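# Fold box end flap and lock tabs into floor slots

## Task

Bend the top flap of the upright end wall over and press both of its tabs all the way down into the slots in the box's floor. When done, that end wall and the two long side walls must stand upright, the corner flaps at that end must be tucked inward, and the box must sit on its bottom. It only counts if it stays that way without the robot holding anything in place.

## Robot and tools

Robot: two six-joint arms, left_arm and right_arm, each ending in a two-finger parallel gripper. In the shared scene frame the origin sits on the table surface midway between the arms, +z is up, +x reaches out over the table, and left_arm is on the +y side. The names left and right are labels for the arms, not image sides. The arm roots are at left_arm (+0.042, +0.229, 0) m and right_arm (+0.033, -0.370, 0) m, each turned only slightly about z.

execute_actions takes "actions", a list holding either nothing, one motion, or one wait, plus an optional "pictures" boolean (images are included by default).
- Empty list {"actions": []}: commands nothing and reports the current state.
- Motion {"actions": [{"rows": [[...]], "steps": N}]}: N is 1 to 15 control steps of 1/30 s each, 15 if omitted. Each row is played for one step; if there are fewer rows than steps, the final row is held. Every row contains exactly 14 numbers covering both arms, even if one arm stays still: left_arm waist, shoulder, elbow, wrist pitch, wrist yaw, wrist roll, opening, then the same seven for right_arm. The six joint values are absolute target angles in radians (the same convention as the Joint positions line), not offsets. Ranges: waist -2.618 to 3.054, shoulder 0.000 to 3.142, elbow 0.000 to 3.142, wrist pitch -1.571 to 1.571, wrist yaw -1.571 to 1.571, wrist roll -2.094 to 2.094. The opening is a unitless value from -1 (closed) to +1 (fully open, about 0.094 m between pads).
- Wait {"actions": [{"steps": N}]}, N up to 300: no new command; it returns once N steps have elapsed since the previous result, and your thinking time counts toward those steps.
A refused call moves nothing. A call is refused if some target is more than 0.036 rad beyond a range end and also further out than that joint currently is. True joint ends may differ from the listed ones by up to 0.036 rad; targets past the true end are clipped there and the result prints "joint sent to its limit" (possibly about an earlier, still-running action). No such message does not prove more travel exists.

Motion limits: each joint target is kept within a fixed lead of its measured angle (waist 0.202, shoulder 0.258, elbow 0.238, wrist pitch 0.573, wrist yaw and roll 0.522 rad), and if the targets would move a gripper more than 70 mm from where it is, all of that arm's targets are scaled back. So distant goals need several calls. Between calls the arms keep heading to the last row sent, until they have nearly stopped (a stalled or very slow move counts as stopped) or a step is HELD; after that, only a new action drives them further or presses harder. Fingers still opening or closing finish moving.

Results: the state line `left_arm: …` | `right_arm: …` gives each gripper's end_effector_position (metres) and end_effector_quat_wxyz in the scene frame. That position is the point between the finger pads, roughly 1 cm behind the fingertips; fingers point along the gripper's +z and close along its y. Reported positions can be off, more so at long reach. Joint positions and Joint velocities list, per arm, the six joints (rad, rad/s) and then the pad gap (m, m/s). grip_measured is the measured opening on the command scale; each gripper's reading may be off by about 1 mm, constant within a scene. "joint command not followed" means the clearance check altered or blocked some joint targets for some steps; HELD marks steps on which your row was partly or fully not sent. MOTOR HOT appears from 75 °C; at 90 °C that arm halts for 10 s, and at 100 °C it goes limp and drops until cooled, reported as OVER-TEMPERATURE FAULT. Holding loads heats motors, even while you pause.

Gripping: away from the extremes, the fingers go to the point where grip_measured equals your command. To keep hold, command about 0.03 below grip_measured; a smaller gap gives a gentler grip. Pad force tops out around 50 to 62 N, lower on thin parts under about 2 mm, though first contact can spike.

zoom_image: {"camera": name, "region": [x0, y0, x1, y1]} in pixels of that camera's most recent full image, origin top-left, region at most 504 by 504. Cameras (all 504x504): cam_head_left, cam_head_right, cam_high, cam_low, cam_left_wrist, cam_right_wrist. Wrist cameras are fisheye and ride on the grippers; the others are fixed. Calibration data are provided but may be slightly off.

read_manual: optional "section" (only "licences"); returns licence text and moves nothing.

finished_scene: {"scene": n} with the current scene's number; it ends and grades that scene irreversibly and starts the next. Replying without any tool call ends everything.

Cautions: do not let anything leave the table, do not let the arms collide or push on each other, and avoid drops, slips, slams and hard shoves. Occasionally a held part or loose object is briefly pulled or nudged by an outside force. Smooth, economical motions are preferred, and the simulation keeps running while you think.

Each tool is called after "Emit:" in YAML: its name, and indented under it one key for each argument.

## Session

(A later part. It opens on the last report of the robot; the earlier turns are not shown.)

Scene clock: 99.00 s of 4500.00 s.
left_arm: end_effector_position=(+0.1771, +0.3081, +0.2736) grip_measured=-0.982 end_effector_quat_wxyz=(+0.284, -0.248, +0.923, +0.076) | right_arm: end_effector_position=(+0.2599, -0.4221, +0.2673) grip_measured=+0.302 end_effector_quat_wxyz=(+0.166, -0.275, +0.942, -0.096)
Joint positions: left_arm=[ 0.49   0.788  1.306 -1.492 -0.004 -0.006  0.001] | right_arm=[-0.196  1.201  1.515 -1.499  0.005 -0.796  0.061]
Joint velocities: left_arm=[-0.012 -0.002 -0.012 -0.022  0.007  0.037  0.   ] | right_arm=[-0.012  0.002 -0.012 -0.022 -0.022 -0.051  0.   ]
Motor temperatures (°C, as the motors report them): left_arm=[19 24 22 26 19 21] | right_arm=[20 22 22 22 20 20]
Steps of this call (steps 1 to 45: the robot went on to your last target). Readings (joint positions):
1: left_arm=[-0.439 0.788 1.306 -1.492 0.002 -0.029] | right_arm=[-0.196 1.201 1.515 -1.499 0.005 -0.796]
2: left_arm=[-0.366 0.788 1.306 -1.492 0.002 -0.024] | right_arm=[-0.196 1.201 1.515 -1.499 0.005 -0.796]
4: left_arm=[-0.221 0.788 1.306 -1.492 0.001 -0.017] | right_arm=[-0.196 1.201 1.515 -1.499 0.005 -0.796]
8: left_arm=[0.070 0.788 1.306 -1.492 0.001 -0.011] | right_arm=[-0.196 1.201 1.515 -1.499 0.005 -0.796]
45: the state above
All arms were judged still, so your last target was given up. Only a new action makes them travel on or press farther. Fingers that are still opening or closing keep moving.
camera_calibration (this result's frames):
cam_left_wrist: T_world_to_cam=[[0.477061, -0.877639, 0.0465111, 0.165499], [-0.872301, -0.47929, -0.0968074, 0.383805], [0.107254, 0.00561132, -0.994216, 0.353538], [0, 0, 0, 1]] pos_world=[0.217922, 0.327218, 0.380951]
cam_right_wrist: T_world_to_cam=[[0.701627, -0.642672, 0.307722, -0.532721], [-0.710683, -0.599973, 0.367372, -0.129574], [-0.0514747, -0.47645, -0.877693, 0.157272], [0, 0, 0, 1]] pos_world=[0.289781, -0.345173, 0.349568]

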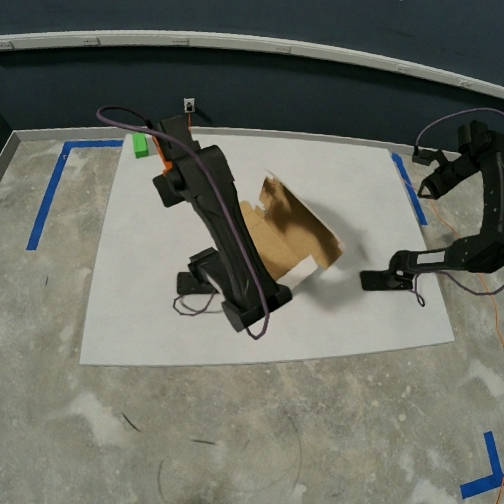

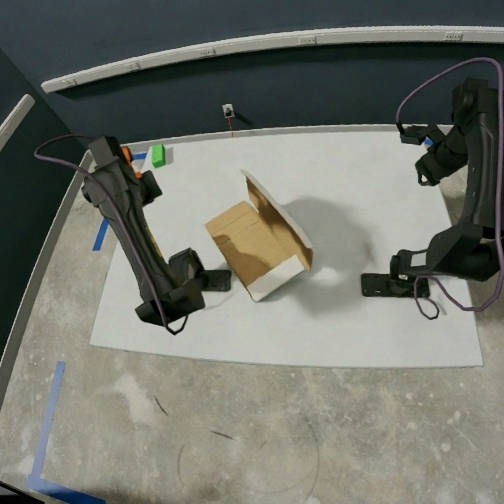

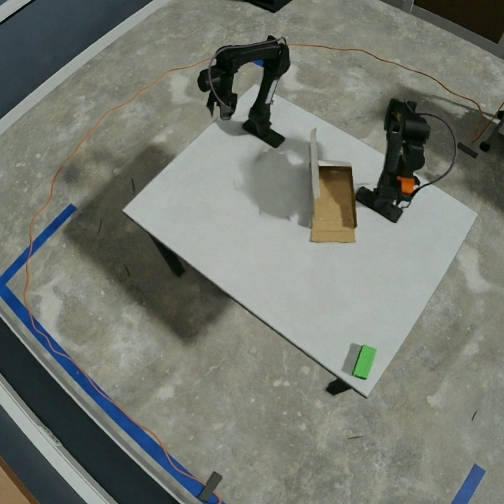

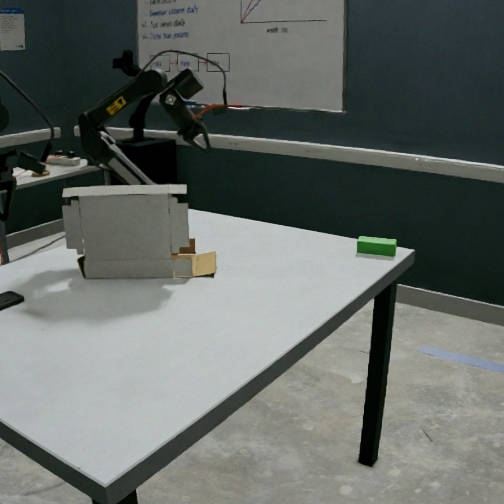

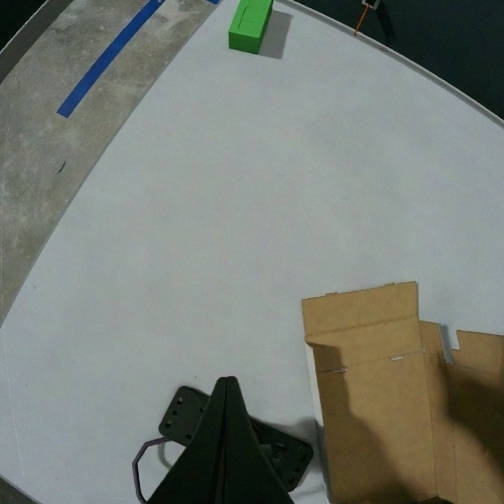

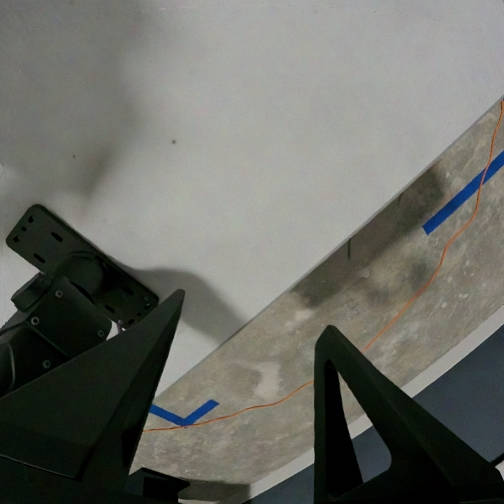

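Emit:
execute_actions:
  actions:
    - {"rows":[[0.5,0.8,1.3,-1.5,0,0,-1, -0.2,1.3,1.8,-1.57,0,-0.66,0.3]]}
  pictures: false

Emit:
execute_actions:
  actions:
    - {"rows":[[0.5,0.8,1.3,-1.5,0,0,-1, 1.59,1.3,1.8,-1.57,0,-0.66,0.3]]}
  pictures: false

Emit:
execute_actions:
  actions:
    - {"steps":30}
  pictures: false

Emit:
execute_actions:
  actions:
    - {"rows":[[0.5,0.8,1.3,-1.5,0,0,-1, 1.59,1.857,1.763,-1.477,0,-0.66,0.3]]}
  pictures: false

Emit:
execute_actions:
  actions:
    - {"steps":30}

Scene clock: 118.07 s of 4500.00 s.
left_arm: end_effector_position=(+0.1771, +0.3081, +0.2736) grip_measured=-0.982 end_effector_quat_wxyz=(+0.284, -0.248, +0.923, +0.076) | right_arm: end_effector_position=(+0.2812, -0.4272, +0.3196) grip_measured=+0.302 end_effector_quat_wxyz=(+0.218, -0.213, +0.946, -0.108)
Joint positions: left_arm=[ 0.49   0.788  1.306 -1.492 -0.004 -0.006  0.001] | right_arm=[-0.196  1.294  1.773 -1.56   0.005 -0.672  0.061]
Joint velocities: left_arm=[ 0.007  0.002 -0.017 -0.081 -0.022 -0.022 -0.   ] | right_arm=[ 0.007 -0.022 -0.002 -0.081  0.022 -0.022  0.   ]
Motor temperatures (°C, as the motors report them): left_arm=[19 23 22 27 19 21] | right_arm=[20 22 22 22 20 20]
Steps of this call (steps 1 to 90: nothing new was sent; then 15.57 s passed at rest; steps 91 to 105: all 15 steps of this action). Readings (joint positions):
91: left_arm=[0.490 0.788 1.306 -1.492 -0.004 -0.006] | right_arm=[-0.196 1.216 1.546 -1.524 0.005 -0.778]
92: left_arm=[0.490 0.788 1.306 -1.492 -0.004 -0.006] | right_arm=[-0.196 1.248 1.616 -1.554 0.005 -0.756]
94: left_arm=[0.490 0.788 1.306 -1.492 -0.004 -0.006] | right_arm=[-0.196 1.289 1.728 -1.544 0.005 -0.724]
98: left_arm=[0.490 0.788 1.306 -1.492 -0.004 -0.006] | right_arm=[-0.196 1.294 1.773 -1.546 0.005 -0.690]
105: the state above

Scene clock: 118.57 s of 4500.00 s.
left_arm: end_effector_position=(+0.1771, +0.3081, +0.2736) grip_measured=-0.982 end_effector_quat_wxyz=(+0.284, -0.248, +0.923, +0.076) | right_arm: end_effector_position=(+0.2044, -0.1809, +0.3188) grip_measured=+0.302 end_effector_quat_wxyz=(-0.240, +0.662, -0.710, -0.017)
Joint positions: left_arm=[ 0.49   0.788  1.306 -1.492 -0.004 -0.006  0.001] | right_arm=[ 0.868  1.297  1.773 -1.56   0.008 -0.666  0.061]
Joint velocities: left_arm=[-0.002 -0.007  0.002 -0.037 -0.022 -0.081  0.   ] | right_arm=[ 2.127 -0.012 -0.017 -0.007 -0.037  0.022 -0.   ]
Motor temperatures (°C, as the motors report them): left_arm=[19 23 22 27 19 21] | right_arm=[20 22 22 22 20 20]
Steps of this call (steps 1 to 15: all 15 steps of this action). Readings (joint positions):
1: left_arm=[0.490 0.788 1.306 -1.492 -0.004 -0.006] | right_arm=[-0.165 1.294 1.773 -1.560 0.020 -0.669]
2: left_arm=[0.490 0.788 1.306 -1.492 -0.004 -0.006] | right_arm=[-0.095 1.294 1.773 -1.560 0.023 -0.668]
4: left_arm=[0.490 0.788 1.306 -1.492 -0.004 -0.006] | right_arm=[0.055 1.295 1.773 -1.560 0.018 -0.667]
8: left_arm=[0.490 0.788 1.306 -1.492 -0.004 -0.006] | right_arm=[0.350 1.297 1.773 -1.560 0.012 -0.666]
15: the state above

Scene clock: 119.57 s of 4500.00 s.
left_arm: end_effector_position=(+0.1771, +0.3081, +0.2736) grip_measured=-0.982 end_effector_quat_wxyz=(+0.284, -0.248, +0.923, +0.076) | right_arm: end_effector_position=(+0.0364, -0.1156, +0.3185) grip_measured=+0.302 end_effector_quat_wxyz=(-0.216, +0.869, -0.432, -0.104)
Joint positions: left_arm=[ 0.49   0.788  1.306 -1.492 -0.004 -0.006  0.001] | right_arm=[ 1.585  1.297  1.773 -1.563 -0.002 -0.665  0.061]
Joint velocities: left_arm=[-0.012  0.012  0.002 -0.037 -0.095  0.066 -0.001] | right_arm=[-0.042 -0.007 -0.017  0.037  0.095  0.022 -0.001]
Motor temperatures (°C, as the motors report them): left_arm=[19 23 22 27 19 21] | right_arm=[20 22 22 22 20 20]
Steps of this call (steps 1 to 30: the robot went on to your last target). Readings (joint positions):
1: left_arm=[0.490 0.788 1.306 -1.492 -0.004 -0.006] | right_arm=[0.942 1.297 1.773 -1.560 0.008 -0.666]
2: left_arm=[0.490 0.788 1.306 -1.492 -0.004 -0.006] | right_arm=[1.016 1.297 1.773 -1.560 0.007 -0.665]
4: left_arm=[0.490 0.788 1.306 -1.492 -0.004 -0.006] | right_arm=[1.164 1.297 1.773 -1.560 0.007 -0.665]
8: left_arm=[0.490 0.788 1.306 -1.492 -0.004 -0.006] | right_arm=[1.460 1.297 1.773 -1.560 0.006 -0.665]
30: the state above
All arms were judged still, so your last target was given up. Only a new action makes them travel on or press farther. Fingers that are still opening or closing keep moving.

Scene clock: 120.07 s of 4500.00 s.
left_arm: end_effector_position=(+0.1771, +0.3081, +0.2736) grip_measured=-0.982 end_effector_quat_wxyz=(+0.284, -0.248, +0.923, +0.076) | right_arm: end_effector_position=(+0.0383, -0.0228, +0.1348) grip_measured=+0.302 end_effector_quat_wxyz=(+0.029, +0.895, -0.446, +0.014)
Joint positions: left_arm=[ 0.49   0.788  1.306 -1.492 -0.004 -0.006  0.001] | right_arm=[ 1.585  1.926  1.751 -1.461 -0.    -0.664  0.061]
Joint velocities: left_arm=[ 0.007 -0.002 -0.002  0.037 -0.051 -0.022 -0.   ] | right_arm=[-0.007 -0.007 -0.012 -0.081 -0.007 -0.007  0.   ]
Motor temperatures (°C, as the motors report them): left_arm=[19 23 22 27 19 21] | right_arm=[20 22 22 22 20 20]
Steps of this call (steps 1 to 15: all 15 steps of this action). Readings (joint positions):
1: left_arm=[0.490 0.788 1.306 -1.492 -0.004 -0.006] | right_arm=[1.585 1.311 1.774 -1.565 -0.002 -0.665]
2: left_arm=[0.490 0.788 1.306 -1.492 -0.004 -0.006] | right_arm=[1.585 1.334 1.776 -1.563 -0.002 -0.665]
4: left_arm=[0.490 0.788 1.306 -1.492 -0.004 -0.006] | right_arm=[1.585 1.420 1.776 -1.553 -0.002 -0.665]
8: left_arm=[0.490 0.788 1.306 -1.492 -0.004 -0.006] | right_arm=[1.585 1.661 1.776 -1.517 -0.002 -0.665]
15: the state above

Scene clock: 121.07 s of 4500.00 s.
left_arm: end_effector_position=(+0.1771, +0.3081, +0.2736) grip_measured=-0.982 end_effector_quat_wxyz=(+0.284, -0.248, +0.923, +0.076) | right_arm: end_effector_position=(+0.0383, -0.0259, +0.1500) grip_measured=+0.302 end_effector_quat_wxyz=(+0.012, +0.895, -0.446, +0.006)
Joint positions: left_arm=[ 0.49   0.788  1.306 -1.492 -0.004 -0.006  0.001] | right_arm=[ 1.585  1.879  1.751 -1.469 -0.    -0.664  0.061]
Joint velocities: left_arm=[-0.002 -0.017  0.007  0.022 -0.022 -0.037 -0.001] | right_arm=[-0.007  0.002 -0.027 -0.066  0.022 -0.022  0.001]
Motor temperatures (°C, as the motors report them): left_arm=[19 23 22 27 19 21] | right_arm=[20 22 22 22 20 20]
Steps of this call (steps 1 to 30: the robot went on to your last target). Readings (joint positions):
1: left_arm=[0.490 0.788 1.306 -1.492 -0.004 -0.006] | right_arm=[1.585 1.922 1.751 -1.462 -0.000 -0.664]
2: left_arm=[0.490 0.788 1.306 -1.492 -0.004 -0.006] | right_arm=[1.585 1.914 1.751 -1.462 -0.000 -0.664]
4: left_arm=[0.490 0.788 1.306 -1.492 -0.004 -0.006] | right_arm=[1.585 1.896 1.751 -1.464 -0.000 -0.664]
8: left_arm=[0.490 0.788 1.306 -1.492 -0.004 -0.006] | right_arm=[1.585 1.879 1.751 -1.469 -0.000 -0.664]
30: the state above
All arms were judged still, so your last target was given up. Only a new action makes them travel on or press farther. Fingers that are still opening or closing keep moving.
camera_calibration (this result's frames):
cam_left_wrist: T_world_to_cam=[[0.477061, -0.877639, 0.0465111, 0.165499], [-0.872301, -0.47929, -0.0968074, 0.383805], [0.107254, 0.00561132, -0.994216, 0.353538], [0, 0, 0, 1]] pos_world=[0.217922, 0.327218, 0.380951]
cam_right_wrist: T_world_to_cam=[[0.593809, 0.802991, -0.0509498, 0.0088632], [0.68335, -0.46988, 0.55879, -0.0849341], [0.424763, -0.366631, -0.827743, 0.208862], [0, 0, 0, 1]] pos_world=[-0.0359402, 0.0295494, 0.220796]

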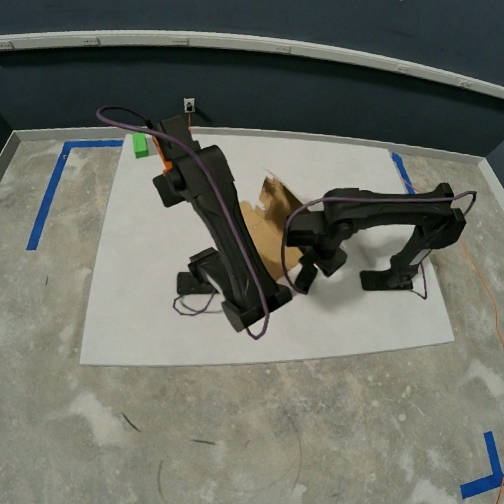

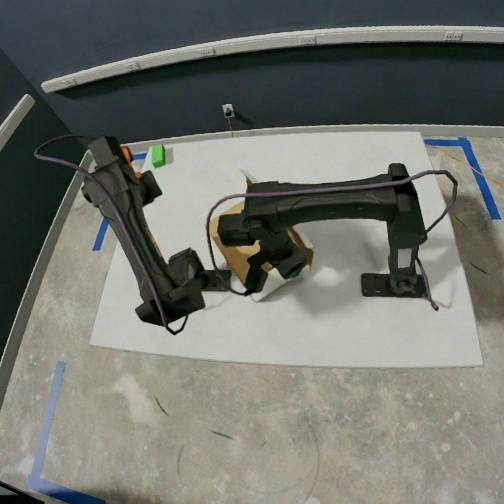

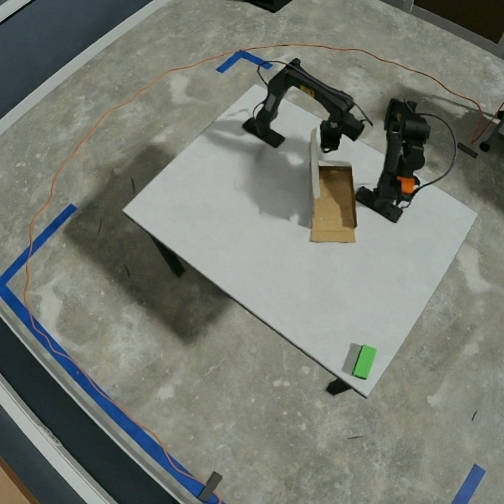

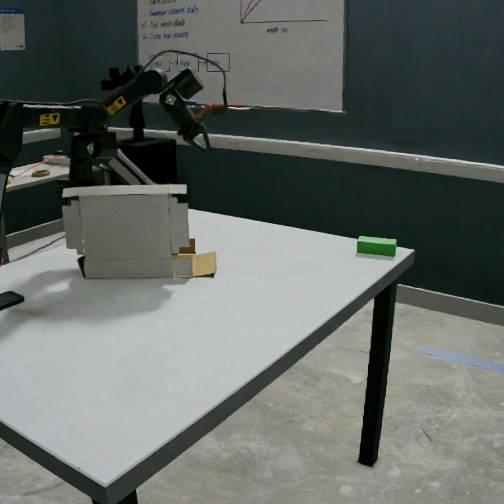

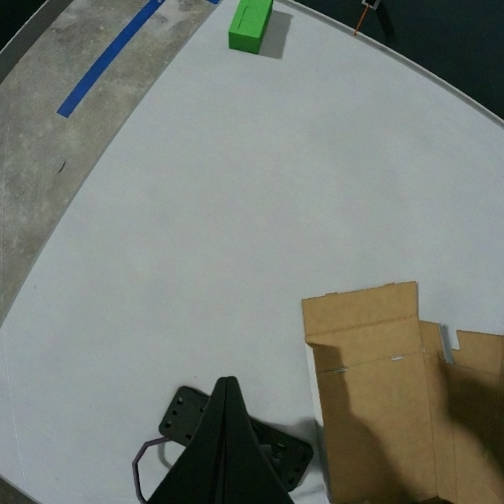

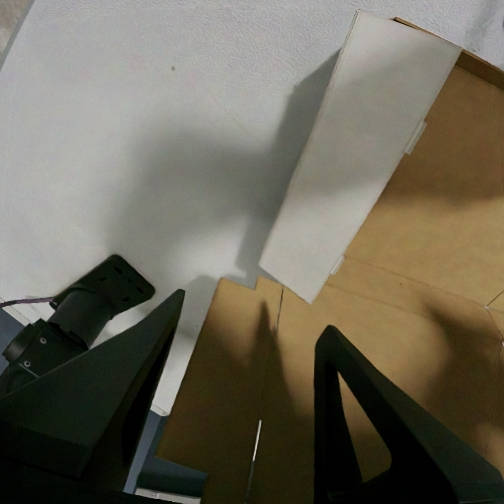

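Emit:
execute_actions:
  actions:
    - {"rows":[[0.5,0.8,1.3,-1.5,0,0,-1, 1.648,2.077,1.874,-1.367,0,-0.605,0.3]]}
  pictures: false

Emit:
execute_actions:
  actions:
    - {"steps":30}

Scene clock: 143.87 s of 4500.00 s.
left_arm: end_effector_position=(+0.1771, +0.3081, +0.2736) grip_measured=-0.982 end_effector_quat_wxyz=(+0.284, -0.248, +0.923, +0.076) | right_arm: end_effector_position=(+0.0139, +0.0221, +0.0932) grip_measured=+0.302 end_effector_quat_wxyz=(+0.025, +0.898, -0.439, +0.016)
Joint positions: left_arm=[ 0.49   0.788  1.306 -1.492 -0.004 -0.006  0.001] | right_arm=[ 1.652  2.108  1.851 -1.373  0.005 -0.612  0.061]
Joint velocities: left_arm=[-0.012 -0.007  0.007 -0.007 -0.081 -0.095  0.   ] | right_arm=[ 0.007 -0.027 -0.007  0.007  0.037  0.051 -0.   ]
Motor temperatures (°C, as the motors report them): left_arm=[19 23 22 28 19 21] | right_arm=[20 26 23 21 20 20]
Steps of this call (steps 1 to 90: nothing new was sent; then 19.30 s passed at rest; steps 91 to 105: all 15 steps of this action). Readings (joint positions):
91: left_arm=[0.490 0.788 1.306 -1.492 -0.004 -0.006] | right_arm=[1.591 1.899 1.769 -1.477 0.003 -0.657]
92: left_arm=[0.490 0.788 1.306 -1.492 -0.004 -0.006] | right_arm=[1.601 1.933 1.809 -1.475 0.005 -0.647]
94: left_arm=[0.490 0.788 1.306 -1.492 -0.004 -0.006] | right_arm=[1.628 2.009 1.849 -1.425 0.005 -0.633]
98: left_arm=[0.490 0.788 1.306 -1.492 -0.004 -0.006] | right_arm=[1.652 2.107 1.851 -1.380 0.005 -0.619]
105: the state above

Scene clock: 144.87 s of 4500.00 s.
left_arm: end_effector_position=(+0.1771, +0.3081, +0.2736) grip_measured=-0.982 end_effector_quat_wxyz=(+0.284, -0.248, +0.923, +0.076) | right_arm: end_effector_position=(+0.0139, +0.0221, +0.0932) grip_measured=+0.302 end_effector_quat_wxyz=(+0.025, +0.897, -0.440, +0.016)
Joint positions: left_arm=[ 0.49   0.788  1.306 -1.492 -0.004 -0.006  0.001] | right_arm=[ 1.652  2.108  1.851 -1.373  0.005 -0.61   0.061]
Joint velocities: left_arm=[-0.007  0.002  0.007 -0.022 -0.037 -0.037 -0.   ] | right_arm=[ 0.007  0.017 -0.007 -0.022  0.037 -0.007 -0.   ]
Motor temperatures (°C, as the motors report them): left_arm=[19 23 22 28 19 21] | right_arm=[20 26 23 21 20 20]
Steps of this call (steps 1 to 15: the robot went on to your last target; steps 16 to 30: nothing new was sent). Readings (joint positions):
1: left_arm=[0.490 0.788 1.306 -1.492 -0.004 -0.006] | right_arm=[1.652 2.108 1.851 -1.373 0.005 -0.611]
2: left_arm=[0.490 0.788 1.306 -1.492 -0.004 -0.006] | right_arm=[1.652 2.108 1.851 -1.373 0.005 -0.611]
4: left_arm=[0.490 0.788 1.306 -1.492 -0.004 -0.006] | right_arm=[1.652 2.108 1.851 -1.373 0.005 -0.610]
8: left_arm=[0.490 0.788 1.306 -1.492 -0.004 -0.006] | right_arm=[1.652 2.108 1.851 -1.373 0.005 -0.610]
30: the state above
All arms were judged still, so your last target was given up. Only a new action makes them travel on or press farther. Fingers that are still opening or closing keep moving.
camera_calibration (this result's frames):
cam_left_wrist: T_world_to_cam=[[0.477061, -0.877639, 0.0465111, 0.165499], [-0.872301, -0.47929, -0.0968074, 0.383805], [0.107254, 0.00561132, -0.994216, 0.353538], [0, 0, 0, 1]] pos_world=[0.217922, 0.327218, 0.380951]
cam_right_wrist: T_world_to_cam=[[0.584249, 0.80835, -0.072276, -0.0161597], [0.684609, -0.443061, 0.578798, -0.0164556], [0.435849, -0.387643, -0.812262, 0.188616], [0, 0, 0, 1]] pos_world=[-0.0615011, 0.0788874, 0.161562]

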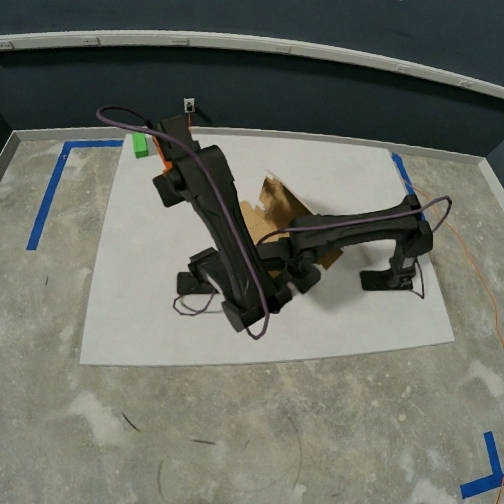

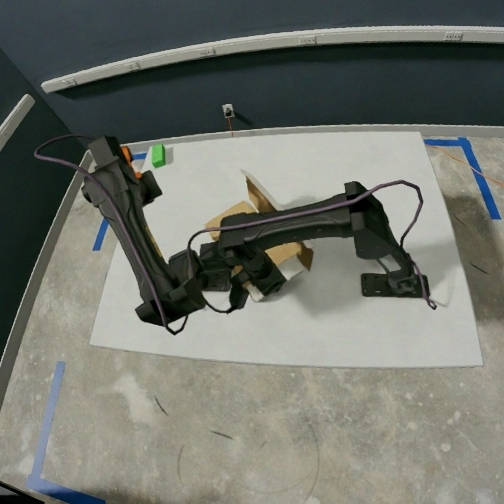

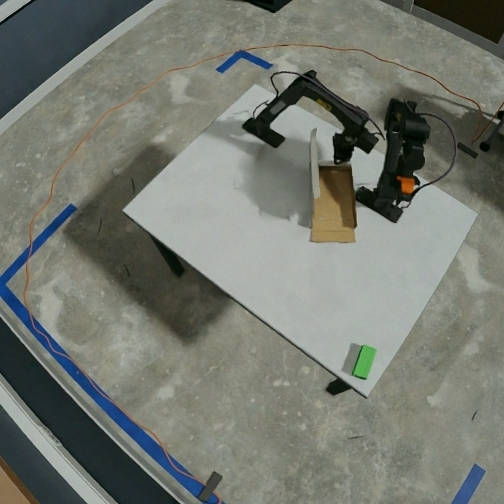

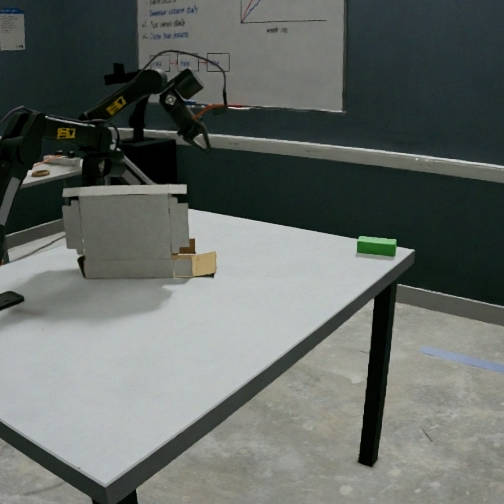

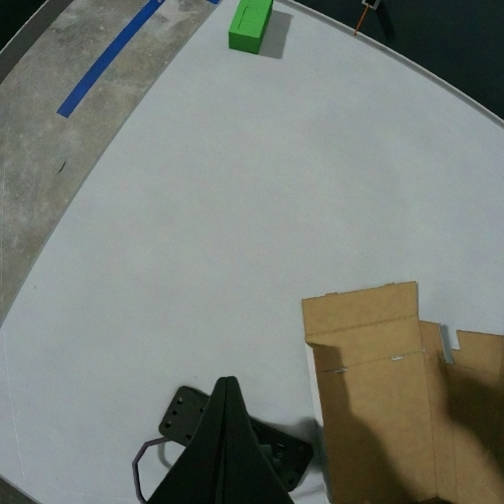

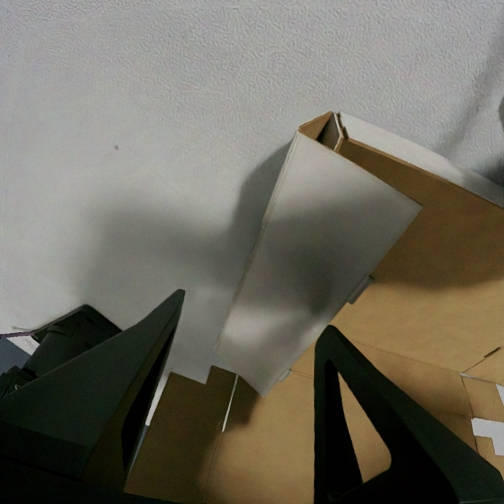

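Emit:
execute_actions:
  actions:
    - {"rows":[[0.5,0.8,1.3,-1.5,0,0,-1, 1.648,2.09,1.755,-1.235,0,-0.605,0.3]]}
  pictures: false

Emit:
execute_actions:
  actions:
    - {"rows":[[0.5,0.8,1.3,-1.5,0,0,-1, 1.648,2.105,1.636,-1.10,0,-0.605,0.3]]}
  pictures: false

Emit:
execute_actions:
  actions:
    - {"steps":20}

Scene clock: 158.20 s of 4500.00 s.
left_arm: end_effector_position=(+0.1771, +0.3081, +0.2736) grip_measured=-0.982 end_effector_quat_wxyz=(+0.284, -0.248, +0.923, +0.076) | right_arm: end_effector_position=(+0.0136, +0.0285, +0.0757) grip_measured=+0.302 end_effector_quat_wxyz=(+0.008, +0.898, -0.441, +0.007)
Joint positions: left_arm=[ 0.49   0.788  1.306 -1.492 -0.004 -0.006  0.001] | right_arm=[ 1.652  2.1    1.77  -1.263  0.005 -0.608  0.061]
Joint velocities: left_arm=[ 0.007  0.002 -0.007 -0.037  0.007  0.051 -0.   ] | right_arm=[-0.002 -0.017  0.012  0.007 -0.081 -0.007  0.   ]
Motor temperatures (°C, as the motors report them): left_arm=[19 23 22 29 19 21] | right_arm=[20 28 24 21 20 20]
Steps of this call (steps 1 to 90: nothing new was sent; then 9.83 s passed at rest; steps 91 to 105: all 15 steps of this action). Readings (joint positions):
91: left_arm=[0.490 0.788 1.306 -1.492 -0.004 -0.006] | right_arm=[1.652 2.105 1.838 -1.356 0.005 -0.610]
92: left_arm=[0.490 0.788 1.306 -1.492 -0.004 -0.006] | right_arm=[1.652 2.100 1.815 -1.330 0.005 -0.610]
94: left_arm=[0.490 0.788 1.306 -1.492 -0.004 -0.006] | right_arm=[1.652 2.100 1.784 -1.302 0.005 -0.609]
98: left_arm=[0.490 0.788 1.306 -1.492 -0.004 -0.006] | right_arm=[1.652 2.100 1.770 -1.279 0.005 -0.609]
105: the state above

Scene clock: 158.70 s of 4500.00 s.
left_arm: end_effector_position=(+0.1771, +0.3081, +0.2736) grip_measured=-0.982 end_effector_quat_wxyz=(+0.284, -0.248, +0.923, +0.076) | right_arm: end_effector_position=(+0.0152, +0.0307, +0.0498) grip_measured=+0.302 end_effector_quat_wxyz=(-0.005, +0.897, -0.442, +0.005)
Joint positions: left_arm=[ 0.49   0.788  1.306 -1.492 -0.004 -0.006  0.001] | right_arm=[ 1.651  2.097  1.662 -1.132  0.014 -0.607  0.061]
Joint velocities: left_arm=[-0.022 -0.017 -0.022  0.007 -0.007 -0.051 -0.   ] | right_arm=[ 0.012 -0.012  0.007  0.051 -0.081  0.051  0.   ]
Motor temperatures (°C, as the motors report them): left_arm=[19 23 22 29 19 21] | right_arm=[20 28 24 21 20 20]
Steps of this call (steps 1 to 15: all 15 steps of this action). Readings (joint positions):
1: left_arm=[0.490 0.788 1.306 -1.492 -0.004 -0.006] | right_arm=[1.652 2.096 1.752 -1.241 0.005 -0.608]
2: left_arm=[0.490 0.788 1.306 -1.492 -0.004 -0.006] | right_arm=[1.652 2.090 1.722 -1.210 0.005 -0.608]
4: left_arm=[0.490 0.788 1.306 -1.492 -0.004 -0.006] | right_arm=[1.652 2.093 1.678 -1.172 0.006 -0.608]
8: left_arm=[0.490 0.788 1.306 -1.492 -0.004 -0.006] | right_arm=[1.651 2.097 1.662 -1.145 0.011 -0.607]
15: the state above

Scene clock: 159.37 s of 4500.00 s.
left_arm: end_effector_position=(+0.1771, +0.3081, +0.2736) grip_measured=-0.982 end_effector_quat_wxyz=(+0.284, -0.248, +0.923, +0.076) | right_arm: end_effector_position=(+0.0152, +0.0316, +0.0499) grip_measured=+0.302 end_effector_quat_wxyz=(-0.007, +0.897, -0.442, +0.004)
Joint positions: left_arm=[ 0.49   0.788  1.306 -1.492 -0.004 -0.006  0.001] | right_arm=[ 1.651  2.097  1.662 -1.128  0.014 -0.607  0.061]
Joint velocities: left_arm=[-0.012  0.002  0.002  0.037 -0.037  0.007  0.   ] | right_arm=[-0.007  0.002  0.002 -0.081  0.066  0.037  0.   ]
Motor temperatures (°C, as the motors report them): left_arm=[19 23 22 29 19 21] | right_arm=[20 28 23 21 20 20]
Steps of this call (steps 1 to 15: the robot went on to your last target; steps 16 to 20: nothing new was sent). Readings (joint positions):
1: left_arm=[0.490 0.788 1.306 -1.492 -0.004 -0.006] | right_arm=[1.651 2.097 1.662 -1.131 0.014 -0.607]
2: left_arm=[0.490 0.788 1.306 -1.492 -0.004 -0.006] | right_arm=[1.651 2.097 1.662 -1.130 0.014 -0.607]
4: left_arm=[0.490 0.788 1.306 -1.492 -0.004 -0.006] | right_arm=[1.651 2.097 1.662 -1.129 0.014 -0.607]
8: left_arm=[0.490 0.788 1.306 -1.492 -0.004 -0.006] | right_arm=[1.651 2.097 1.662 -1.128 0.014 -0.607]
20: the state above
All arms were judged still, so your last target was given up. Only a new action makes them travel on or press farther. Fingers that are still opening or closing keep moving.
camera_calibration (this result's frames):
cam_left_wrist: T_world_to_cam=[[0.477061, -0.877639, 0.0465111, 0.165499], [-0.872301, -0.47929, -0.0968074, 0.383805], [0.107254, 0.00561132, -0.994216, 0.353538], [0, 0, 0, 1]] pos_world=[0.217922, 0.327218, 0.380951]
cam_right_wrist: T_world_to_cam=[[0.587086, 0.809397, -0.0143857, -0.0306193], [0.679982, -0.483418, 0.551299, 0.0146632], [0.439265, -0.333442, -0.834184, 0.155864], [0, 0, 0, 1]] pos_world=[-0.0604602, 0.0838433, 0.121495]

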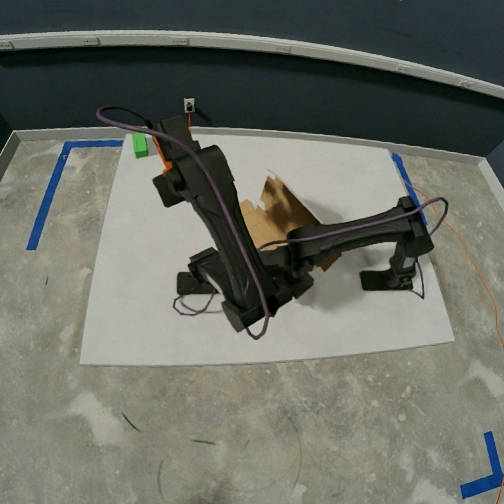

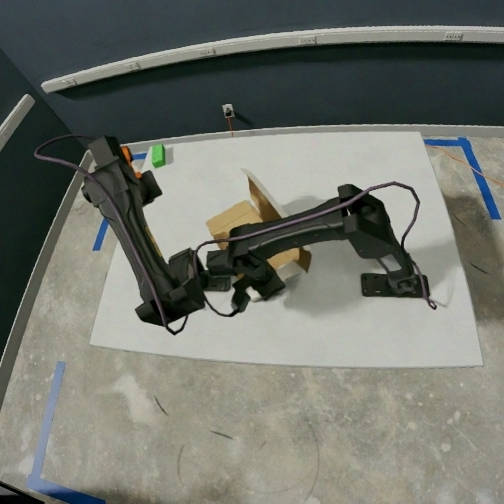

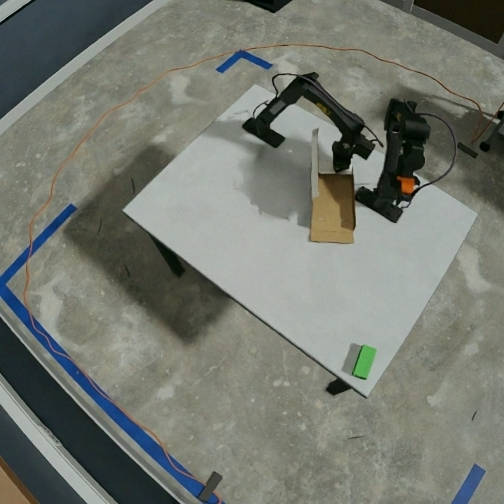

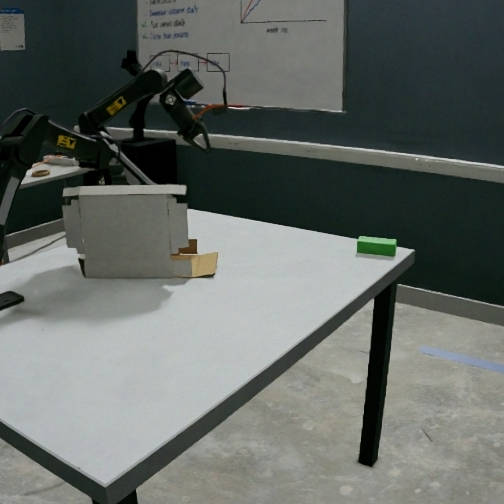

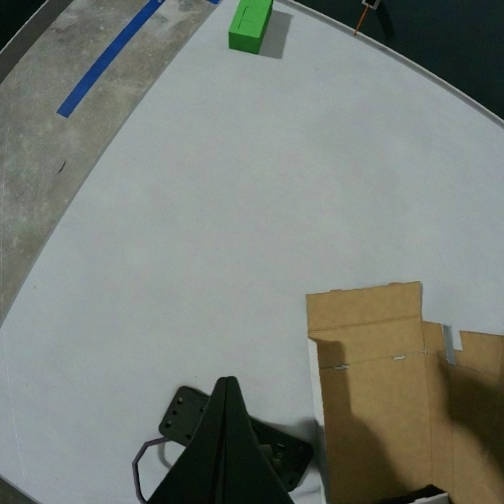

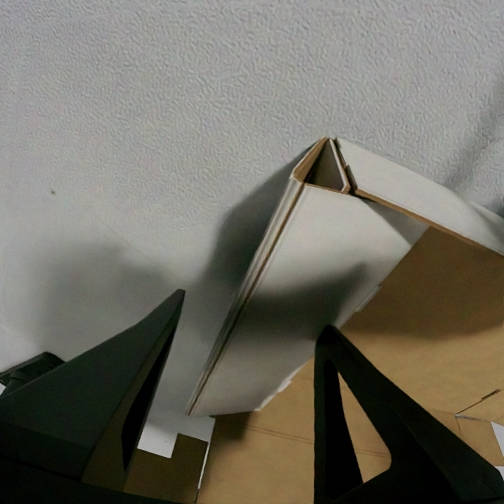

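Emit:
execute_actions:
  actions:
    - {"rows":[[0.5,0.8,1.3,-1.5,0,0,-1, 1.648,2.11,1.54,-1.0,0,-0.605,0.3]]}
  pictures: false

Emit:
execute_actions:
  actions:
    - {"rows":[[0.5,0.8,1.3,-1.5,0,0,-1, 1.648,2.11,1.54,-1.0,0,-0.605,-0.3]]}
  pictures: false

Emit:
execute_actions:
  actions:
    - {"rows":[[0.5,0.8,1.3,-1.5,0,0,-1, 1.648,2.11,1.54,-1.0,0,-0.605,-0.8]]}

Scene clock: 169.33 s of 4500.00 s.
left_arm: end_effector_position=(+0.1771, +0.3081, +0.2736) grip_measured=-0.982 end_effector_quat_wxyz=(+0.284, -0.248, +0.923, +0.076) | right_arm: end_effector_position=(+0.0155, +0.0251, +0.0181) grip_measured=+0.302 end_effector_quat_wxyz=(-0.003, +0.897, -0.442, +0.006)
Joint positions: left_arm=[ 0.49   0.788  1.306 -1.492 -0.004 -0.006  0.001] | right_arm=[ 1.651  2.111  1.554 -1.013  0.013 -0.606  0.061]
Joint velocities: left_arm=[-0.007  0.002 -0.002  0.007 -0.007 -0.007 -0.001] | right_arm=[ 0.022  0.022 -0.022 -0.022 -0.037  0.037  0.001]
Motor temperatures (°C, as the motors report them): left_arm=[19 23 22 29 19 21] | right_arm=[20 28 23 21 20 20]
Steps of this call (steps 1 to 90: nothing new was sent; then 6.47 s passed at rest; steps 91 to 105: all 15 steps of this action). Readings (joint positions):
91: left_arm=[0.490 0.788 1.306 -1.492 -0.004 -0.006] | right_arm=[1.651 2.095 1.647 -1.111 0.014 -0.606]
92: left_arm=[0.490 0.788 1.306 -1.492 -0.004 -0.006] | right_arm=[1.651 2.089 1.623 -1.085 0.015 -0.606]
94: left_arm=[0.490 0.788 1.306 -1.492 -0.004 -0.006] | right_arm=[1.651 2.090 1.587 -1.050 0.015 -0.606]
98: left_arm=[0.490 0.788 1.306 -1.492 -0.004 -0.006] | right_arm=[1.651 2.103 1.559 -1.026 0.015 -0.606]
105: the state above

Scene clock: 169.83 s of 4500.00 s.
left_arm: end_effector_position=(+0.1771, +0.3081, +0.2736) grip_measured=-0.982 end_effector_quat_wxyz=(+0.284, -0.248, +0.923, +0.076) | right_arm: end_effector_position=(+0.0152, +0.0265, +0.0181) grip_measured=-0.295 end_effector_quat_wxyz=(-0.006, +0.897, -0.443, +0.004)
Joint positions: left_arm=[ 0.49   0.788  1.306 -1.492 -0.004 -0.006  0.001] | right_arm=[ 1.651  2.111  1.554 -1.008  0.013 -0.605  0.033]
Joint velocities: left_arm=[-0.007 -0.002 -0.012 -0.007 -0.037 -0.037 -0.001] | right_arm=[ 0.002  0.012  0.002 -0.066  0.066  0.037 -0.   ]
Motor temperatures (°C, as the motors report them): left_arm=[19 23 22 29 19 21] | right_arm=[20 28 23 21 20 20]
Steps of this call (steps 1 to 15: all 15 steps of this action). Readings (joint positions):
1: left_arm=[0.490 0.788 1.306 -1.492 -0.004 -0.006] | right_arm=[1.651 2.111 1.554 -1.013 0.013 -0.606]
2: left_arm=[0.490 0.788 1.306 -1.492 -0.004 -0.006] | right_arm=[1.651 2.111 1.554 -1.012 0.013 -0.606]
4: left_arm=[0.490 0.788 1.306 -1.492 -0.004 -0.006] | right_arm=[1.651 2.111 1.554 -1.010 0.012 -0.605]
8: left_arm=[0.490 0.788 1.306 -1.492 -0.004 -0.006] | right_arm=[1.651 2.111 1.554 -1.008 0.013 -0.605]
15: the state above

Scene clock: 170.33 s of 4500.00 s.
left_arm: end_effector_position=(+0.1771, +0.3081, +0.2736) grip_measured=-0.982 end_effector_quat_wxyz=(+0.284, -0.248, +0.923, +0.076) | right_arm: end_effector_position=(+0.0152, +0.0270, +0.0181) grip_measured=-0.796 end_effector_quat_wxyz=(-0.007, +0.897, -0.443, +0.004)
Joint positions: left_arm=[ 0.49   0.788  1.306 -1.492 -0.004 -0.006  0.001] | right_arm=[ 1.651  2.111  1.554 -1.006  0.013 -0.605  0.01 ]
Joint velocities: left_arm=[ 0.007  0.002 -0.002 -0.007 -0.037 -0.022 -0.001] | right_arm=[-0.012 -0.017  0.007 -0.037 -0.022  0.095 -0.   ]
Motor temperatures (°C, as the motors report them): left_arm=[19 23 22 29 19 21] | right_arm=[20 28 23 20 20 20]
Steps of this call (steps 1 to 15: all 15 steps of this action). Readings (joint positions):
1: left_arm=[0.490 0.788 1.306 -1.492 -0.004 -0.006] | right_arm=[1.651 2.111 1.554 -1.008 0.013 -0.605]
2: left_arm=[0.490 0.788 1.306 -1.492 -0.004 -0.006] | right_arm=[1.651 2.111 1.554 -1.008 0.013 -0.605]
4: left_arm=[0.490 0.788 1.306 -1.492 -0.004 -0.006] | right_arm=[1.651 2.111 1.554 -1.006 0.013 -0.605]
8: left_arm=[0.490 0.788 1.306 -1.492 -0.004 -0.006] | right_arm=[1.651 2.111 1.554 -1.006 0.013 -0.605]
15: the state above
camera_calibration (this result's frames):
cam_left_wrist: T_world_to_cam=[[0.477061, -0.877639, 0.0465111, 0.165499], [-0.872301, -0.47929, -0.0968074, 0.383805], [0.107254, 0.00561132, -0.994216, 0.353538], [0, 0, 0, 1]] pos_world=[0.217922, 0.327218, 0.380951]
cam_right_wrist: T_world_to_cam=[[0.588296, 0.808505, -0.0150947, -0.0273496], [0.679886, -0.484429, 0.55053, 0.0299807], [0.437794, -0.334137, -0.834679, 0.127878], [0, 0, 0, 1]] pos_world=[-0.060278, 0.0793645, 0.0898188]

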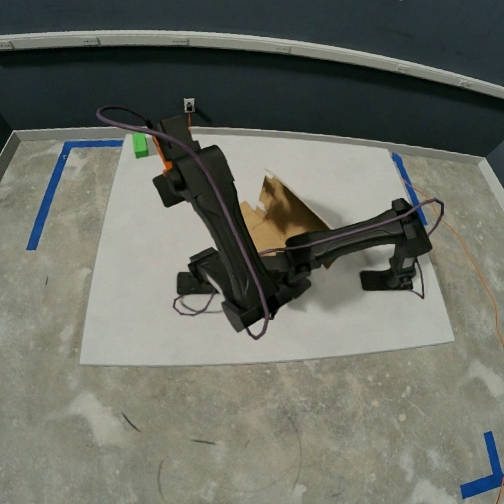

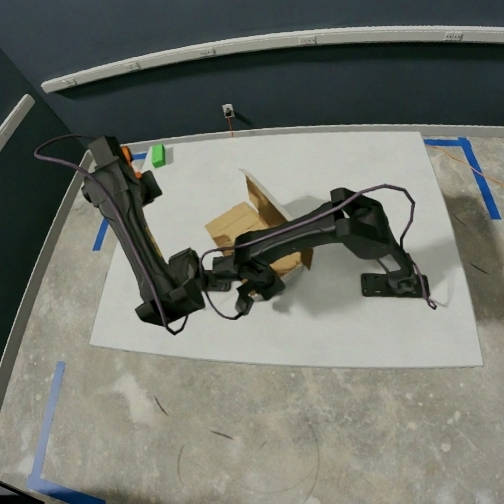

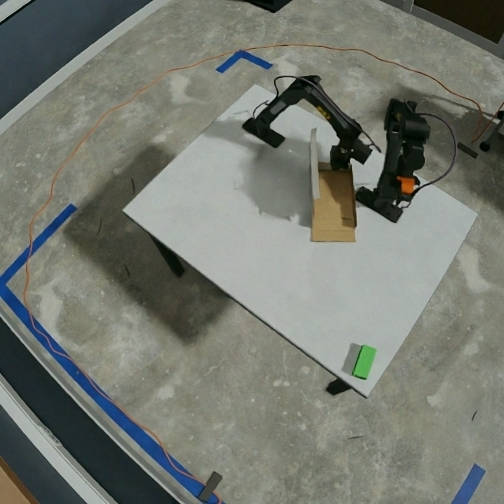

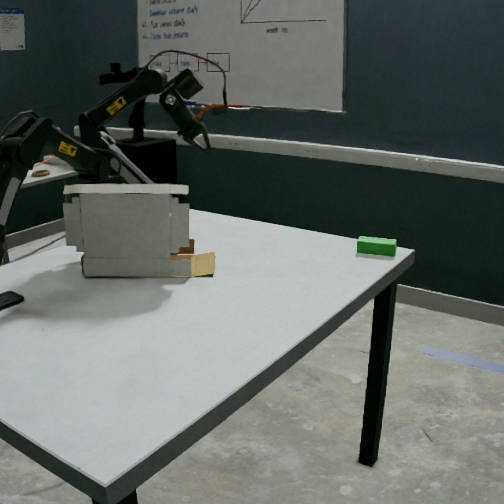

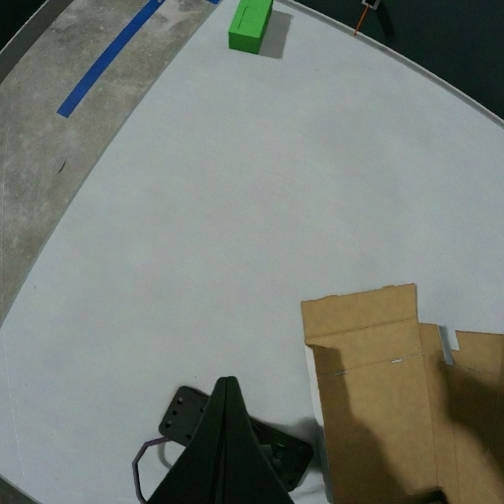

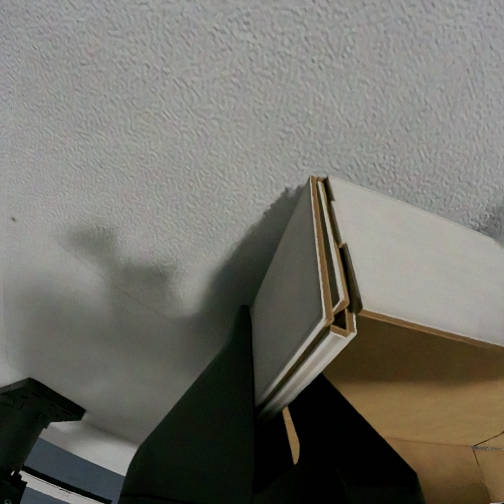

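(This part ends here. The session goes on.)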